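## Task

Push E3 down and hold it at least most of the way depressed while sounding G4, F#4, E4 in exactly that sequence; only after that may E3 be released. The keyboard spans C3 on the player's left to C5 on the player's right. A key counts as played once it travels most of the way down, with no confirmation given. The attempt fails on any wrong note, any repeated sounding of a note, two keys sounding simultaneously, or any extra note after the last. A result kept in place only by the robot does not count.

## Robot and tools

Robot: two arms, left_arm and right_arm, facing each other across a table. Each carries an identical five-finger RIGHT hand (not mirrored), so every hand number and axis means the same on both. Parts of the two arms must not collide hard or press hard on one another, and nothing may be knocked off the table.

World frame: origin on the table surface halfway between the arm bases, z up, table at z = 0; left_arm's base is on the +y side. The names left/right do not correspond to image sides. Reported hand-point positions are in metres with orientation as a wxyz quaternion, plus velocities; they may be slightly off at long reach.

Hand point: a point fixed to the palm, 0.05 m in front of it, where index pad and thumb tip meet in a pinch. Its +z runs along the straightened fingers (fingertips 0.06-0.07 m past it), +y points out of the palm, +x runs across the palm toward the little finger. A wrist bracket on the little-finger side protrudes and can strike things. For key pressing, a fingertip moving along the hand's +z or a pressed-down finger is the contact.

The 28-number row (all values in [-1, 1]): first left_arm dx, dy, dz, rx, ry, rz, then left_gripper little, ring, middle, index, thumb_bend, thumb_turn, force_limit, speed; then the same fourteen for right_arm and right_gripper. Always send all 28 even if one arm is idle.

Arm part of the row: an offset, not an absolute pose, expressed in that hand point's own axes and measured from its pose in the most recent result showing it (or from the current robot pose for later calls within one reply). Scale: 1.0 equals 0.6 m of translation or 180 degrees; rx, ry, rz form a single rotation vector. All zeros therefore drive the arm back to that reference pose rather than pausing it. Each control step clips the command to within 100 mm and 16 degrees of the measured pose; motion trails commands by about 0.17 s.

Hand part of the row: absolute targets. little, ring, middle, index, thumb_bend: +1 straight, -1 fully curled. thumb_turn: +1 alongside the palm, -1 across in front of it. Pinch is about index -0.22, thumb_bend -0.75, thumb_turn -0.57. force_limit maps -1..+1 to roughly 0..10 N at the fingertip (0..15 N for thumb motors) and only stops closing. speed maps -1..+1 to near zero..full (full travel 0.6 s). No value means 'unchanged': to leave a hand alone, repeat its previous eight numbers, or before any, its hand_measured six plus hand_force_limit and hand_speed.

Tools:
- execute_actions {actions, pictures}: actions is an empty list (just report state), or one item. With rows: 1 to 15 rows of 28, and steps up to 15 (default 15), each step 1/30 s, last row repeated if short. Without rows: {steps: n} up to 300 is a pause counted from the previous result. pictures toggles camera images.
- move {target, speed, stop_force}: target is one 28-number row as above (offsets from the same reference). Each hand point travels in a straight line; both arms finish together, 0.5 to 10 s. speed is path top speed in m/s, 0.002 to 0.5 (default 0.25; rotation up to twice that in rad/s). stop_force, 9 to 40 N, one value for both arms: an arm's path ends when its wrist sensor feels that much added resistance, then backs off slightly and holds. Use it with very slow speed for gentle contact; unreliable if the hand rotates during the move; omit it when moving away from a surface. Arms are stiff: aiming even slightly beyond a firm contact without it can cause a fault.
- wait {seconds 0-10}: lets time pass with no new command.
- zoom_image {camera, region [x0,y0,x1,y1]}: enlarged crop (max 504x504 px) of cam_high, cam_low, cam_left_wrist or cam_right_wrist.
- show_instructions: reference images.
- finished_scene {scene}: ends the current scene irreversibly and reports success; the next task arrives in its result.

Results: a state line per arm (pose, velocities), joint positions and torques (noisy, nonzero in free air), Wrist force and Wrist torque in the hand's axes (offsets up to ~4 N, noise, saturating near 50 N; pushing on a surface reads as force back into the arm), and hand_measured, hand_stopped_by (moving, target, force, stalled, fault), hand_load_n (positive = pushed open), hand_force_limit, hand_speed. 'Hand target' shows where the controller is driving each hand point. HELD marks steps not sent; 'pose unreachable' means a clearance check altered the command. A move adds a 'move:' line with each arm's ending (done, off_target, moving, held, fault, contact) and limits (paced = clipped, held = steps blocked) plus distance to target.

Avoid: contact torque beyond joint limits (138 N m for shoulder and elbow, 25.7 N m for wrists) or 150 N outside force, which each freeze that arm for 10 s; overheating motors (warning at 70 °C, brake at 85 °C) from long holding; pressing two keys at once, retriggering a key, or slamming keys. The simulation keeps running while a reply is being written.

Each tool is called after "Request:" in YAML: its name, and indented under it one key for each argument.

## Session

Scene 1 is done. I'll check the state of scene 2 next.

Request:
execute_actions:
  actions: []

Scene clock: 0.00 s of 6000.00 s.
left_arm: end_effector_position=(+0.3017, +0.4777, +0.4840) hand_measured=(+1.000, +1.000, +1.000, +1.000, +1.000, +1.000) hand_load_n=(+0.0, +0.0, +0.0, +0.0, +0.0, +0.0) hand_stopped_by=(target, target, target, target, target, target) hand_force_limit=0.00 hand_speed=-0.80 end_effector_quat_wxyz=(-0.001, +0.333, +0.943, -0.000) end_effector_velocity=(-0.000, +0.001, +0.000) end_effector_angular_velocity=(+0.001, +0.001, +0.001) | right_arm: end_effector_position=(+0.0847, -0.2688, +0.4853) hand_measured=(+1.000, +1.000, +1.000, +1.000, +1.000, +1.000) hand_load_n=(+0.0, +0.0, +0.0, +0.0, +0.0, +0.0) hand_stopped_by=(target, target, target, target, target, target) hand_force_limit=0.00 hand_speed=-0.80 end_effector_quat_wxyz=(+0.024, -0.353, +0.935, +0.002) end_effector_velocity=(+0.000, +0.000, -0.001) end_effector_angular_velocity=(-0.001, +0.002, +0.000)
Joint positions: left_arm=[ 0.546 -1.714  1.319  1.968  1.573 -1.898] | right_arm=[-1.181 -1.747  1.331  1.939  1.57  -1.881]
Joint velocities: left_arm=[ 0.001 -0.    -0.     0.001  0.    -0.   ] | right_arm=[ 0.     0.001  0.002 -0.     0.    -0.   ]
Joint torques (N m, as the arm reports them, + toward a larger angle): no reading
Motor temperatures (°C, as the motors report them): left_arm=[28 27 27 30 34 33] | right_arm=[24 25 26 30 34 35]
Wrist force (N, on the end effector, along its own x y z axes, offset not removed): no reading
Wrist torque (N m, same axes, about the end effector's origin, offset not removed): no reading
Hand target (left_arm): +0.302, +0.478, +0.484; -0.001, +0.333, +0.943, -0.000
Hand target (right_arm): +0.085, -0.269, +0.485; +0.024, -0.353, +0.935, +0.002
camera_calibration (this result's frames):
cam_left_wrist: T_world_to_cam=[[0.709259, 0.70463, -0.0211878, -0.539043], [0.585169, -0.571722, 0.575075, -0.190936], [0.393101, -0.420275, -0.817826, 0.609501], [0, 0, 0, 1]] pos_world=[0.254455, 0.526821, 0.596847]
cam_right_wrist: T_world_to_cam=[[-0.539316, 0.842078, 0.00663128, 0.269285], [0.679958, 0.430812, 0.593344, -0.23031], [0.496785, 0.324509, -0.804921, 0.565965], [0, 0, 0, 1]] pos_world=[0.0206676, -0.311199, 0.590425]

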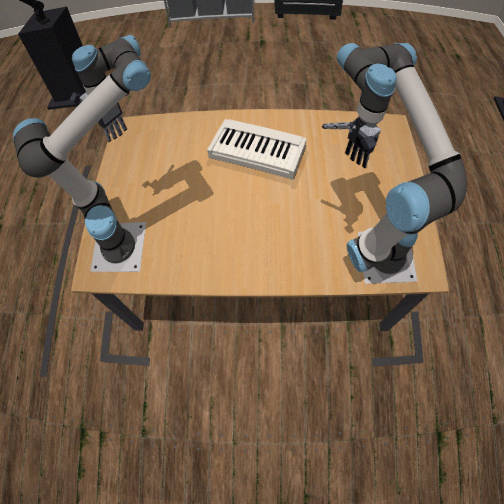

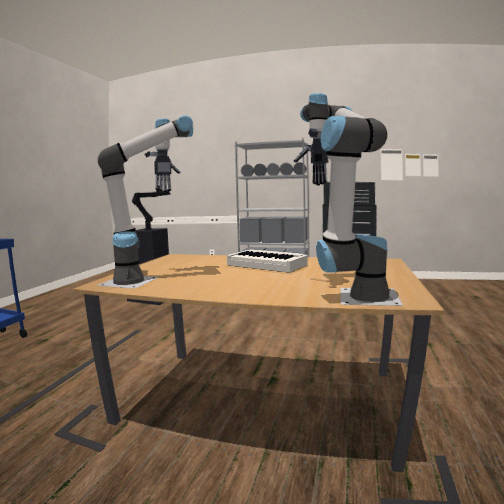

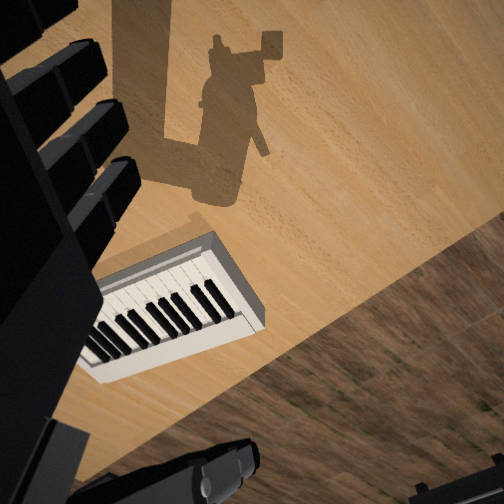

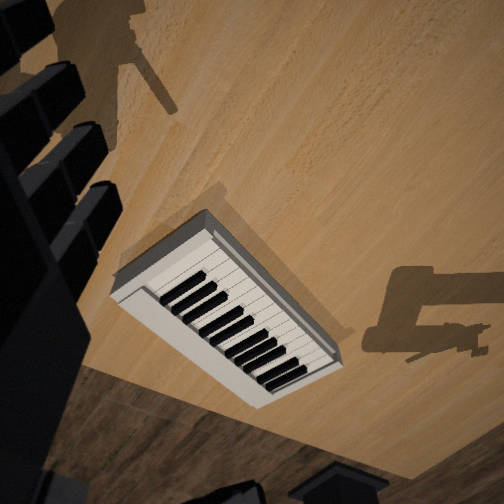

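Request:
zoom_image:
  camera: "cam_right_wrist"
  region: [100, 190, 352, 420]

Request:
zoom_image:
  camera: "cam_left_wrist"
  region: [70, 210, 280, 400]

Request:
zoom_image:
  camera: "cam_high"
  region: [195, 105, 321, 195]

Region (100, 190, 352, 420) of cam_right_wrist's 504x504 image, scaled by 2.000, with more detail than that image has; it fills the top 460 rows of this view, and the rest is white.

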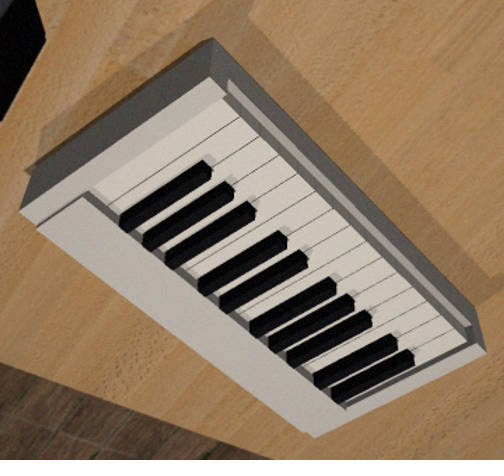

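Region (70, 210, 280, 400) of cam_left_wrist's 504x504 image, scaled by 2.400, with more detail than that image has; it fills the top 456 rows of this view, and the rest is white.

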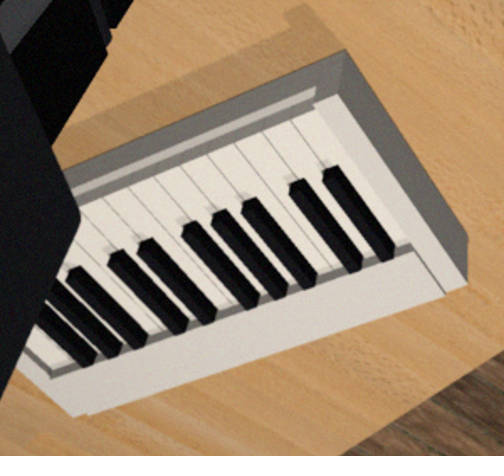

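Region (195, 105, 321, 195) of cam_high's 504x504 image, scaled by 4.000, with more detail than that image has; it fills the top 360 rows of this view, and the rest is white.

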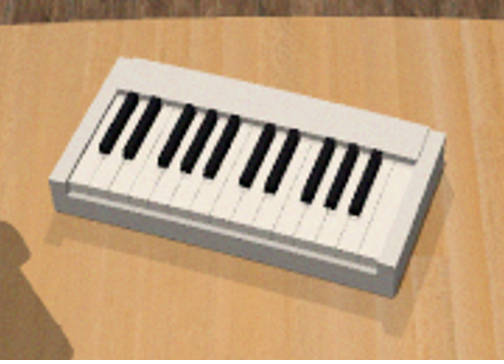

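Request:
zoom_image:
  camera: "cam_right_wrist"
  region: [150, 215, 276, 341]

Request:
zoom_image:
  camera: "cam_right_wrist"
  region: [230, 290, 356, 416]

Request:
zoom_image:
  camera: "cam_left_wrist"
  region: [150, 225, 276, 351]

Request:
zoom_image:
  camera: "cam_left_wrist"
  region: [75, 260, 201, 386]

Region (150, 215, 276, 341) of cam_right_wrist's 504x504 image, scaled by 4.000, with more detail than that image has.

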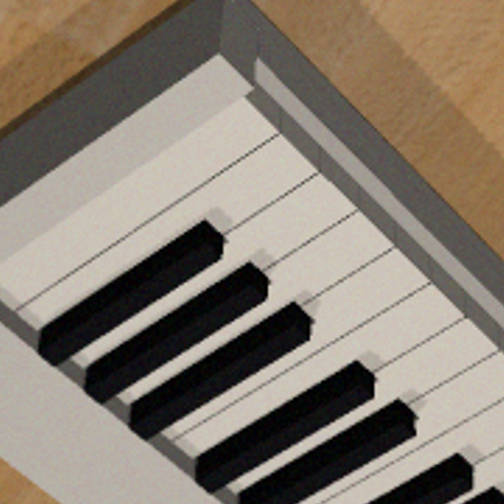

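Region (230, 290, 356, 416) of cam_right_wrist's 504x504 image, scaled by 4.000, with more detail than that image has.

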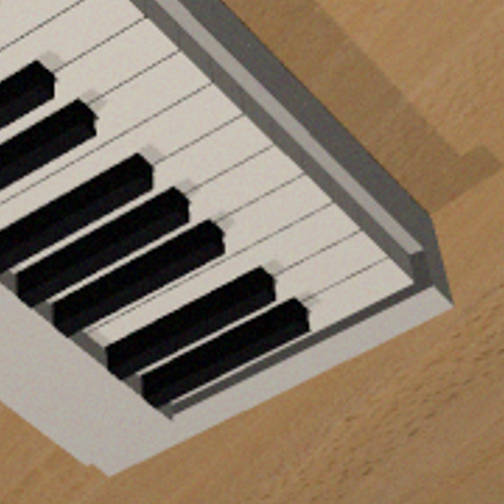

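Region (150, 225, 276, 351) of cam_left_wrist's 504x504 image, scaled by 4.000, with more detail than that image has.

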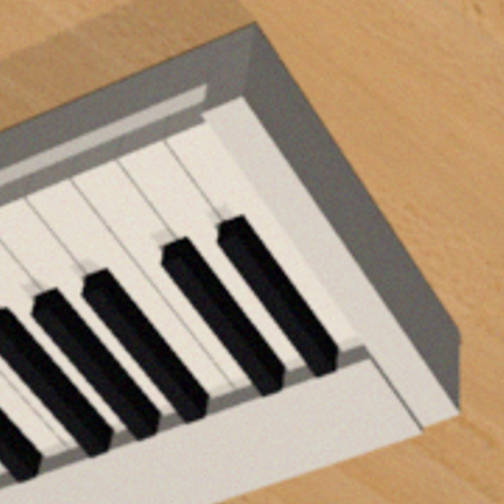

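Region (75, 260, 201, 386) of cam_left_wrist's 504x504 image, scaled by 4.000, with more detail than that image has.

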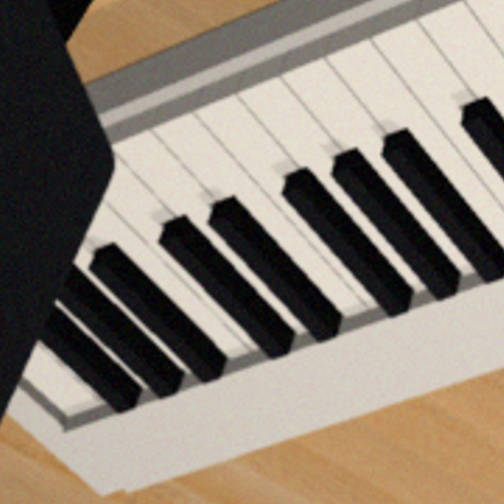

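Request:
move:
  target: [-0.5293,-0.37197,0.53924,-0.02974,-0.16193,0.87443,1,1,-1,-1,1,1,0,1, -0.68175,-0.17097,0.57667,-0.1018,-0.0457,0.33247,1,1,-1,-1,1,1,0,1]
  speed: 0.5

Request:
zoom_image:
  camera: "cam_right_wrist"
  region: [0, 0, 252, 200]

Request:
zoom_image:
  camera: "cam_left_wrist"
  region: [0, 0, 252, 200]

Scene clock: 123.50 s of 6000.00 s.
left_arm: end_effector_position=(+0.4082, +0.1051, +0.1600) hand_measured=(+1.000, +1.000, -1.000, -1.000, +1.000, +1.000) hand_load_n=(+0.0, +0.0, +0.0, +0.0, +0.0, +0.0) hand_stopped_by=(target, target, target, target, target, target) hand_force_limit=0.00 hand_speed=1.00 end_effector_quat_wxyz=(+0.180, +0.970, -0.158, -0.029) end_effector_velocity=(+0.001, -0.002, -0.001) end_effector_angular_velocity=(+0.003, +0.002, -0.014) | right_arm: end_effector_position=(+0.4739, -0.0683, +0.1601) hand_measured=(+1.000, +1.000, -1.000, -1.000, +1.000, +1.000) hand_load_n=(+0.0, +0.0, +0.0, +0.0, +0.0, +0.0) hand_stopped_by=(target, target, target, target, target, target) hand_force_limit=0.00 hand_speed=1.00 end_effector_quat_wxyz=(+0.030, +0.160, +0.970, +0.179) end_effector_velocity=(+0.001, +0.000, -0.002) end_effector_angular_velocity=(-0.001, +0.002, -0.004)
Joint positions: left_arm=[ 0.715 -0.899  1.169  1.114  1.889  1.028] | right_arm=[-1.166 -0.953  1.24   1.027  1.307 -0.783]
Joint velocities: left_arm=[-0.     0.012 -0.017  0.012  0.003  0.015] | right_arm=[ 0.     0.005 -0.003 -0.001  0.001  0.005]
Joint torques (N m, as the arm reports them, + toward a larger angle): left_arm=[ -7.18 -36.31 -27.35   4.62   2.6    2.82] | right_arm=[ 14.21 -36.73 -25.34   0.1    1.71   2.65]
Motor temperatures (°C, as the motors report them): left_arm=[28 26 27 30 34 33] | right_arm=[24 25 26 30 34 35]
Wrist force (N, on the end effector, along its own x y z axes, offset not removed): left_arm=[0.0 -1.6 -0.4] | right_arm=[1.5 2.4 0.5]
Wrist torque (N m, same axes, about the end effector's origin, offset not removed): left_arm=[-0.40 -0.25 -0.14] | right_arm=[0.31 -0.40 0.02]
Hand target (left_arm): +0.408, +0.105, +0.160; +0.180, +0.970, -0.159, -0.030
Hand target (right_arm): +0.474, -0.068, +0.160; +0.030, +0.160, +0.970, +0.179
Off the commanded pose (left_arm): 0.000 m, 0 deg.
Off the commanded pose (right_arm): 0.001 m, 0 deg.
After step 90, 117.00 s passed at rest.
move: done
camera_calibration (this result's frames):
cam_left_wrist: T_world_to_cam=[[-0.401928, -0.850775, 0.338579, 0.200553], [-0.682101, 0.524872, 0.509165, 0.132636], [-0.610895, -0.0262974, -0.791275, 0.510203], [0, 0, 0, 1]] pos_world=[0.482759, 0.114426, 0.268274]
cam_right_wrist: T_world_to_cam=[[0.438284, 0.820989, 0.365901, -0.209723], [0.674363, -0.569487, 0.47002, -0.434376], [0.594257, 0.0407483, -0.803242, -0.0200617], [0, 0, 0, 1]] pos_world=[0.396767, -0.0743739, 0.264789]

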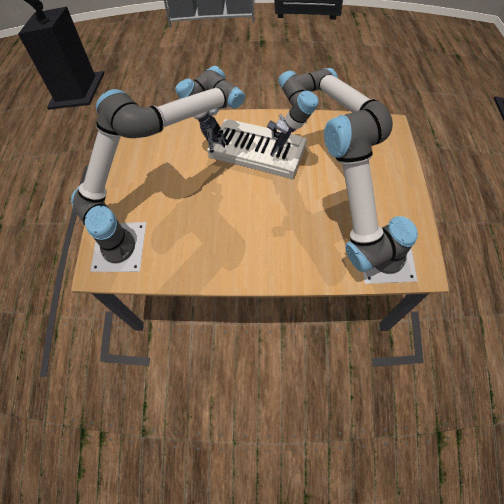

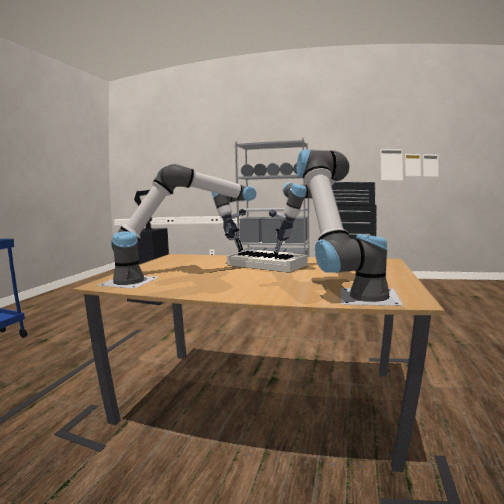

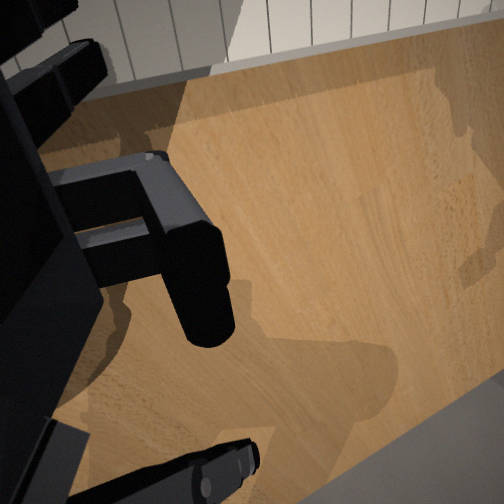

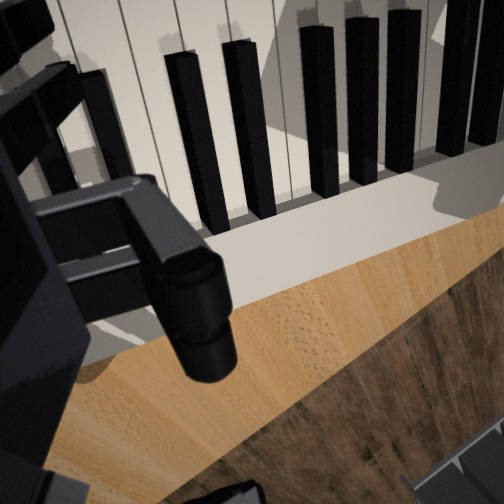

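Region (0, 0, 252, 200) of cam_right_wrist's 504x504 image, scaled by 2.000, with more detail than that image has; it fills the top 400 rows of this view, and the rest is white.

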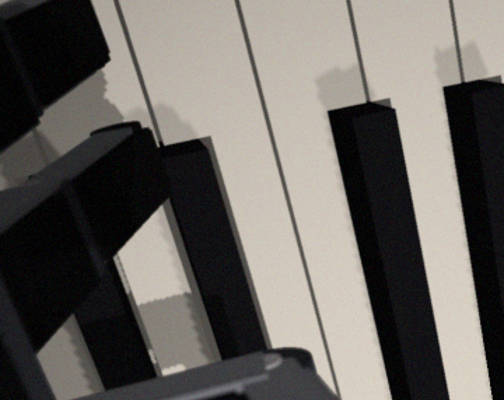

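Region (0, 0, 252, 200) of cam_left_wrist's 504x504 image, scaled by 2.000, with more detail than that image has; it fills the top 400 rows of this view, and the rest is white.

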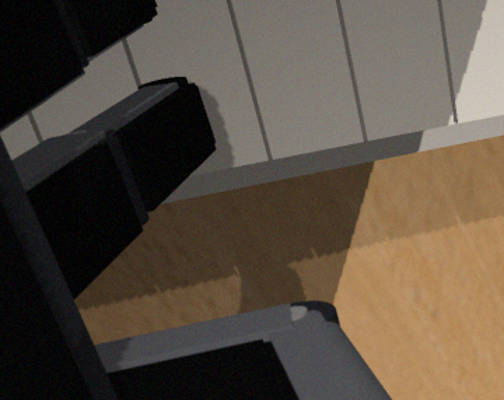

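Request:
zoom_image:
  camera: "cam_high"
  region: [190, 105, 274, 175]

Request:
zoom_image:
  camera: "cam_left_wrist"
  region: [250, 0, 504, 120]

Request:
zoom_image:
  camera: "cam_low"
  region: [215, 225, 315, 280]

Region (190, 105, 274, 175) of cam_high's 504x504 image, scaled by 6.000, with more detail than that image has.

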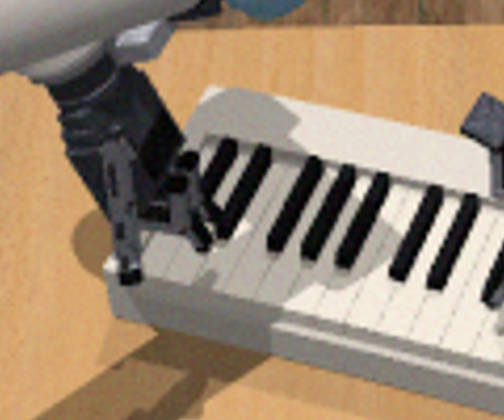

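Region (250, 0, 504, 120) of cam_left_wrist's 504x504 image, scaled by 1.984, with more detail than that image has; it fills the top 238 rows of this view, and the rest is white.

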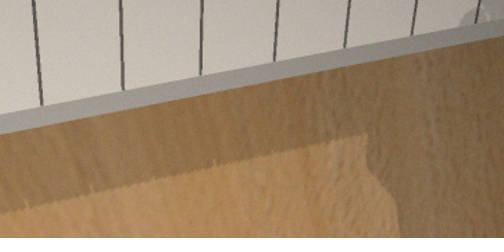

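Region (215, 225, 315, 280) of cam_low's 504x504 image, scaled by 5.040, with more detail than that image has; it fills the top 277 rows of this view, and the rest is white.

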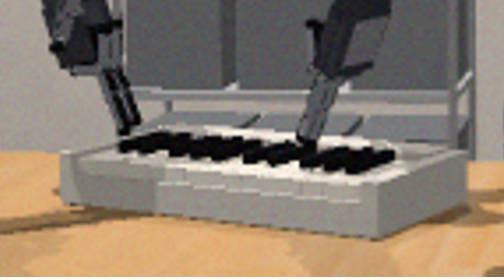

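Request:
move:
  target: [-0.00167,-0.00272,0.03823,0,0,0,1,1,-1,-1,1,1,0,1, 0.035,-0.01817,0.02873,0,0,0,1,1,-1,-1,1,1,0,1]
  speed: 0.08

Request:
zoom_image:
  camera: "cam_right_wrist"
  region: [0, 0, 200, 160]

Request:
zoom_image:
  camera: "cam_left_wrist"
  region: [0, 0, 200, 160]

Scene clock: 195.80 s of 6000.00 s.
left_arm: end_effector_position=(+0.4051, +0.0991, +0.1382) hand_measured=(+1.000, +1.000, -1.000, -1.000, +1.000, +1.000) hand_load_n=(+0.0, +0.0, +0.0, +0.0, +0.0, +0.0) hand_stopped_by=(target, target, target, target, target, target) hand_force_limit=0.00 hand_speed=1.00 end_effector_quat_wxyz=(+0.180, +0.970, -0.158, -0.029) end_effector_velocity=(-0.000, -0.000, -0.001) end_effector_angular_velocity=(+0.000, +0.000, +0.000) | right_arm: end_effector_position=(+0.4529, -0.0654, +0.1403) hand_measured=(+1.000, +1.000, -1.000, -1.000, +1.000, +1.000) hand_load_n=(+0.0, +0.0, +0.0, +0.0, +0.0, +0.0) hand_stopped_by=(target, target, target, target, target, target) hand_force_limit=0.00 hand_speed=1.00 end_effector_quat_wxyz=(+0.030, +0.160, +0.970, +0.179) end_effector_velocity=(-0.002, +0.000, -0.001) end_effector_angular_velocity=(+0.001, -0.001, -0.001)
Joint positions: left_arm=[ 0.703 -0.881  1.195  1.066  1.887  1.016] | right_arm=[-1.144 -0.973  1.325  0.956  1.312 -0.761]
Joint velocities: left_arm=[-0.001  0.001  0.002 -0.003 -0.    -0.001] | right_arm=[ 0.002 -0.002  0.007 -0.007  0.     0.003]
Joint torques (N m, as the arm reports them, + toward a larger angle): left_arm=[ -8.46 -37.56  -2.33  -0.76  -1.    -2.23] | right_arm=[ 12.75 -54.15 -10.08   0.25   2.05   2.39]
Motor temperatures (°C, as the motors report them): left_arm=[28 27 27 30 34 33] | right_arm=[24 25 26 30 34 35]
Wrist force (N, on the end effector, along its own x y z axes, offset not removed): left_arm=[-0.3 -1.4 0.8] | right_arm=[2.1 2.1 -0.4]
Wrist torque (N m, same axes, about the end effector's origin, offset not removed): left_arm=[-0.28 -0.25 -0.15] | right_arm=[0.35 -0.43 0.07]
Hand target (left_arm): +0.405, +0.099, +0.138; +0.180, +0.970, -0.158, -0.029
Hand target (right_arm): +0.453, -0.065, +0.140; +0.030, +0.160, +0.970, +0.179
Off the commanded pose (left_arm): 0.000 m, 0 deg.
Off the commanded pose (right_arm): 0.000 m, 0 deg.
After step 90, 68.40 s passed at rest.
move: done
camera_calibration (this result's frames):
cam_left_wrist: T_world_to_cam=[[-0.401948, -0.850768, 0.338573, 0.201591], [-0.68209, 0.524884, 0.509165, 0.144786], [-0.610893, -0.0262793, -0.791277, 0.490924], [0, 0, 0, 1]] pos_world=[0.479688, 0.108413, 0.246483]
cam_right_wrist: T_world_to_cam=[[0.438275, 0.821017, 0.365851, -0.195659], [0.674387, -0.56945, 0.470031, -0.40927], [0.594237, 0.040722, -0.803259, -0.023635], [0, 0, 0, 1]] pos_world=[0.375804, -0.0714567, 0.244967]

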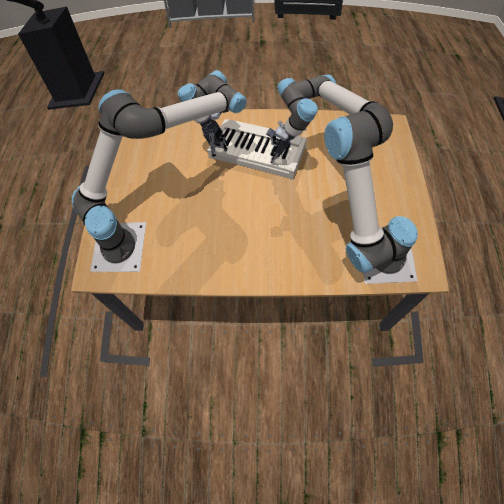

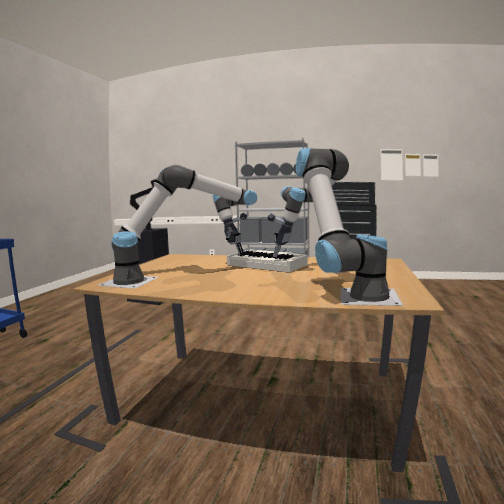

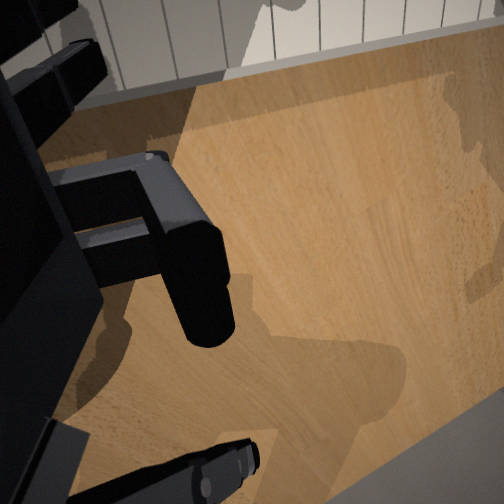

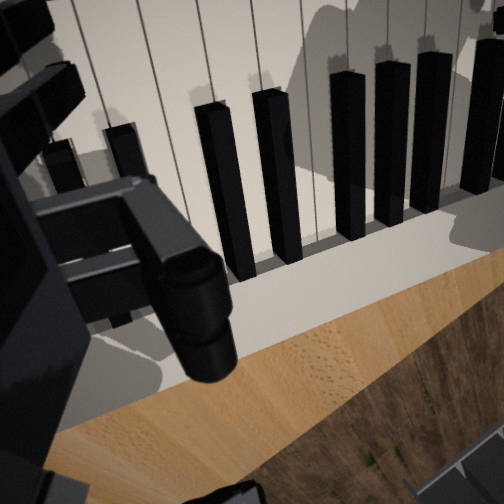

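Region (0, 0, 200, 160) of cam_right_wrist's 504x504 image, scaled by 2.520, with more detail than that image has; it fills the top 403 rows of this view, and the rest is white.

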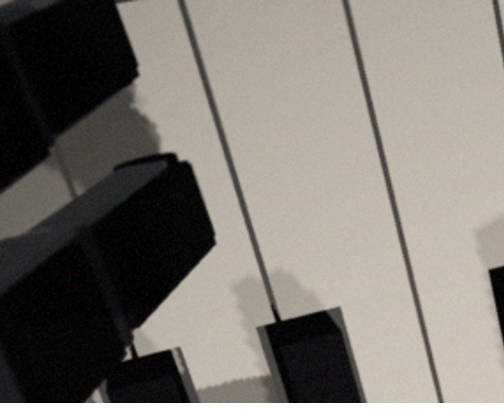

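Region (0, 0, 200, 160) of cam_left_wrist's 504x504 image, scaled by 2.520, with more detail than that image has; it fills the top 403 rows of this view, and the rest is white.

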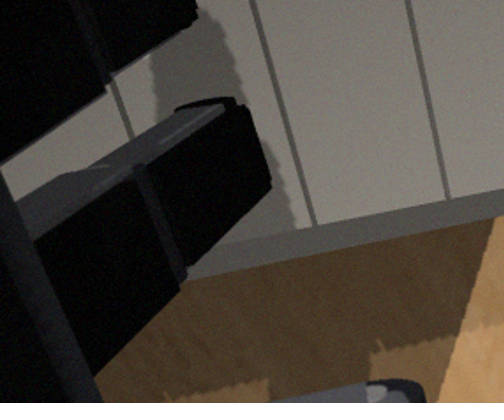

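Request:
move:
  target: [0,-0.004,0.01043,0,0,0,1,1,-1,-1,1,1,0,1, 0,-0.00197,0.00513,0,0,0,1,1,-1,-1,1,1,0,1]
  speed: 0.04

Request:
move:
  target: [0,-0.00956,0.0249,0,0,0,1,1,-1,-1,1,1,0,1, 0,-0.00956,0.0249,0,0,0,1,1,-1,-1,1,1,0,1]
  speed: 0.005
  stop_force: 9

Scene clock: 263.77 s of 6000.00 s.
left_arm: end_effector_position=(+0.4051, +0.0990, +0.1318) hand_measured=(+1.000, +1.000, -1.000, -1.000, +1.000, +1.000) hand_load_n=(+0.0, +0.0, +0.0, +0.0, +0.0, +0.0) hand_stopped_by=(target, target, target, target, target, target) hand_force_limit=0.00 hand_speed=1.00 end_effector_quat_wxyz=(+0.180, +0.970, -0.158, -0.029) end_effector_velocity=(+0.000, -0.000, -0.003) end_effector_angular_velocity=(-0.001, -0.001, -0.000) | right_arm: end_effector_position=(+0.4529, -0.0654, +0.1372) hand_measured=(+1.000, +1.000, -1.000, -1.000, +1.000, +1.000) hand_load_n=(+0.0, +0.0, +0.0, +0.0, +0.0, +0.0) hand_stopped_by=(target, target, target, target, target, target) hand_force_limit=0.00 hand_speed=1.00 end_effector_quat_wxyz=(+0.030, +0.160, +0.970, +0.179) end_effector_velocity=(+0.000, +0.000, -0.001) end_effector_angular_velocity=(+0.001, -0.002, +0.000)
Joint positions: left_arm=[ 0.703 -0.876  1.204  1.052  1.887  1.015] | right_arm=[-1.143 -0.97   1.329  0.95   1.313 -0.761]
Joint velocities: left_arm=[-0.     0.002  0.004 -0.007 -0.    -0.   ] | right_arm=[-0.     0.001  0.001 -0.003  0.    -0.001]
Joint torques (N m, as the arm reports them, + toward a larger angle): left_arm=[  4.59 -37.04  -1.82  -0.85  -0.58   1.84] | right_arm=[-13.78 -37.35  -9.93   0.33   0.58  -2.62]
Motor temperatures (°C, as the motors report them): left_arm=[28 27 27 30 34 33] | right_arm=[24 25 26 30 34 35]
Wrist force (N, on the end effector, along its own x y z axes, offset not removed): left_arm=[-0.2 -1.2 -0.4] | right_arm=[2.3 2.7 0.5]
Wrist torque (N m, same axes, about the end effector's origin, offset not removed): left_arm=[-0.32 -0.32 -0.16] | right_arm=[0.34 -0.54 0.06]
Hand target (left_arm): +0.405, +0.099, +0.132; +0.180, +0.970, -0.158, -0.029
Hand target (right_arm): +0.453, -0.065, +0.137; +0.030, +0.160, +0.970, +0.179
Off the commanded pose (left_arm): 0.000 m, 0 deg.
Off the commanded pose (right_arm): 0.000 m, 0 deg.
After step 90, 64.27 s passed at rest.
move: done
camera_calibration (this result's frames):
cam_left_wrist: T_world_to_cam=[[-0.401916, -0.850791, 0.338553, 0.203691], [-0.682085, 0.524847, 0.50921, 0.148029], [-0.61092, -0.0262627, -0.791257, 0.485857], [0, 0, 0, 1]] pos_world=[0.479655, 0.108366, 0.240099]
cam_right_wrist: T_world_to_cam=[[0.438265, 0.821034, 0.365823, -0.194499], [0.674386, -0.569427, 0.470061, -0.407771], [0.594245, 0.0406945, -0.803254, -0.0261556], [0, 0, 0, 1]] pos_world=[0.37578, -0.0714408, 0.24182]

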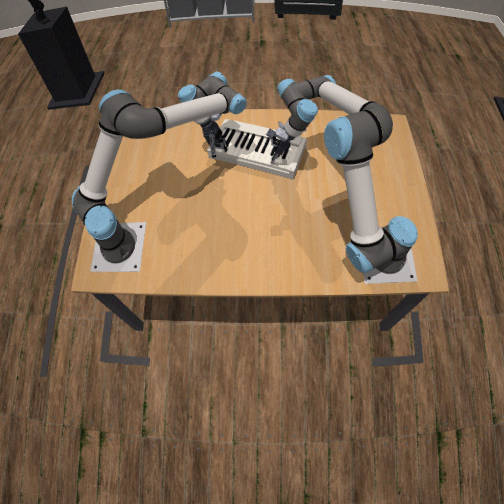

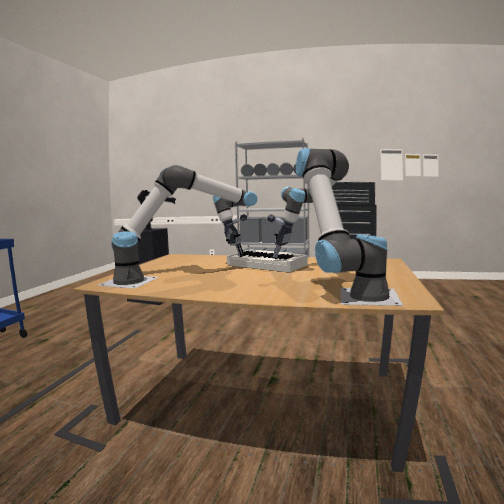

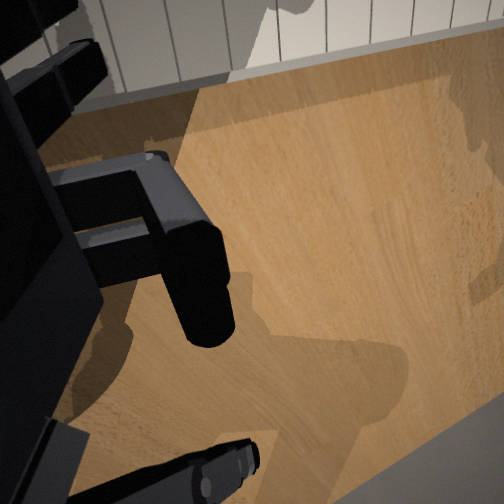

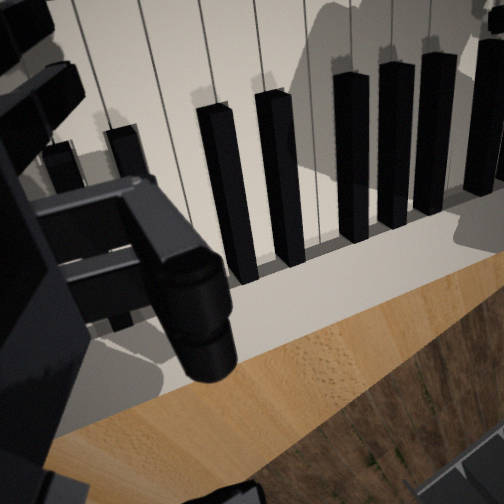

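Scene clock: 266.53 s of 6000.00 s.
left_arm: end_effector_position=(+0.4051, +0.0990, +0.1242) hand_measured=(+1.000, +1.000, -1.000, -1.000, +1.000, +1.000) hand_load_n=(+0.0, -0.5, +0.0, +0.0, +0.0, +0.0) hand_stopped_by=(target, target, target, target, target, target) hand_force_limit=0.00 hand_speed=1.00 end_effector_quat_wxyz=(+0.180, +0.970, -0.158, -0.029) end_effector_velocity=(-0.000, +0.000, +0.000) end_effector_angular_velocity=(+0.001, +0.001, -0.000) | right_arm: end_effector_position=(+0.4529, -0.0654, +0.1252) hand_measured=(+1.000, +1.000, -1.000, -1.000, +1.000, +1.000) hand_load_n=(+0.0, -2.0, +0.0, +0.0, +0.0, +0.0) hand_stopped_by=(target, target, target, target, target, target) hand_force_limit=0.00 hand_speed=1.00 end_effector_quat_wxyz=(+0.029, +0.160, +0.970, +0.179) end_effector_velocity=(-0.000, -0.000, +0.001) end_effector_angular_velocity=(-0.001, +0.002, +0.000)
Joint positions: left_arm=[ 0.703 -0.87   1.213  1.036  1.887  1.015] | right_arm=[-1.143 -0.959  1.345  0.924  1.313 -0.761]
Joint velocities: left_arm=[-0.     0.     0.     0.001 -0.     0.   ] | right_arm=[ 0.    -0.001 -0.002  0.005 -0.     0.   ]
Joint torques (N m, as the arm reports them, + toward a larger angle): left_arm=[ -3.2  -55.59 -26.29   3.49  -0.82   1.17] | right_arm=[ 10.34 -45.55 -20.6    2.18   0.61   1.43]
Motor temperatures (°C, as the motors report them): left_arm=[28 27 27 30 34 33] | right_arm=[24 25 26 30 34 35]
Wrist force (N, on the end effector, along its own x y z axes, offset not removed): left_arm=[-1.6 -0.3 -7.7] | right_arm=[2.9 2.6 -13.7]
Wrist torque (N m, same axes, about the end effector's origin, offset not removed): left_arm=[0.19 -0.09 -0.24] | right_arm=[0.74 0.20 0.12]
Hand target (left_arm): +0.405, +0.099, +0.124; +0.180, +0.970, -0.158, -0.029
Hand target (right_arm): +0.453, -0.065, +0.126; +0.030, +0.160, +0.970, +0.179
Off the commanded pose (left_arm): 0.008 m, 0 deg.
Off the commanded pose (right_arm): 0.004 m, 0 deg.
move: contact (left_arm, right_arm)
camera_calibration (this result's frames):
cam_left_wrist: T_world_to_cam=[[-0.401923, -0.850783, 0.338565, 0.206277], [-0.682096, 0.524859, 0.509184, 0.151927], [-0.610904, -0.026281, -0.791268, 0.47981], [0, 0, 0, 1]] pos_world=[0.479654, 0.108367, 0.232462]
cam_right_wrist: T_world_to_cam=[[0.438349, 0.821077, 0.365628, -0.190082], [0.674494, -0.569372, 0.469972, -0.402164], [0.594061, 0.0406022, -0.803394, -0.0356498], [0, 0, 0, 1]] pos_world=[0.375757, -0.0714614, 0.229864]

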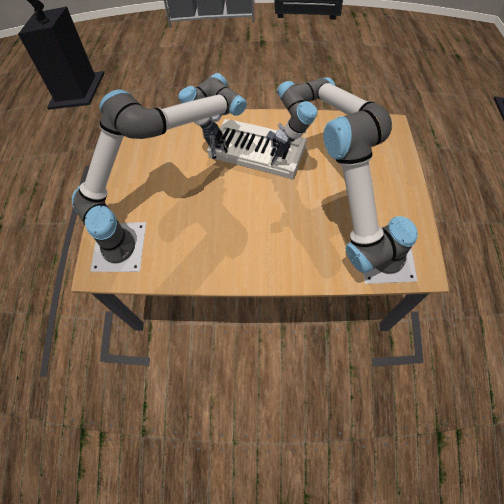

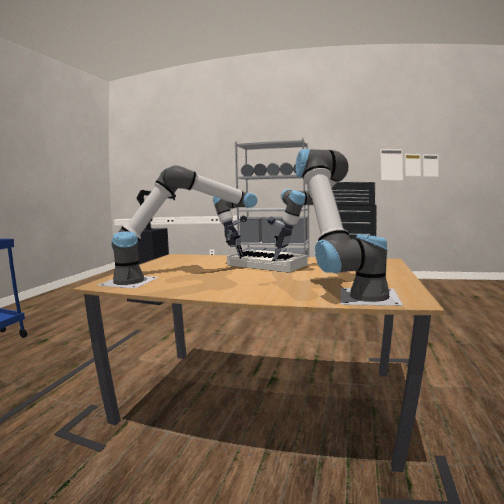

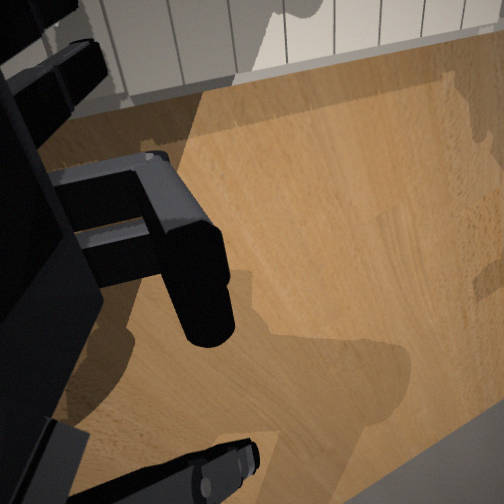

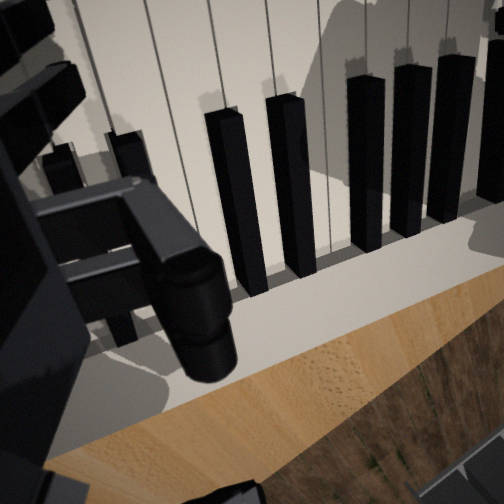

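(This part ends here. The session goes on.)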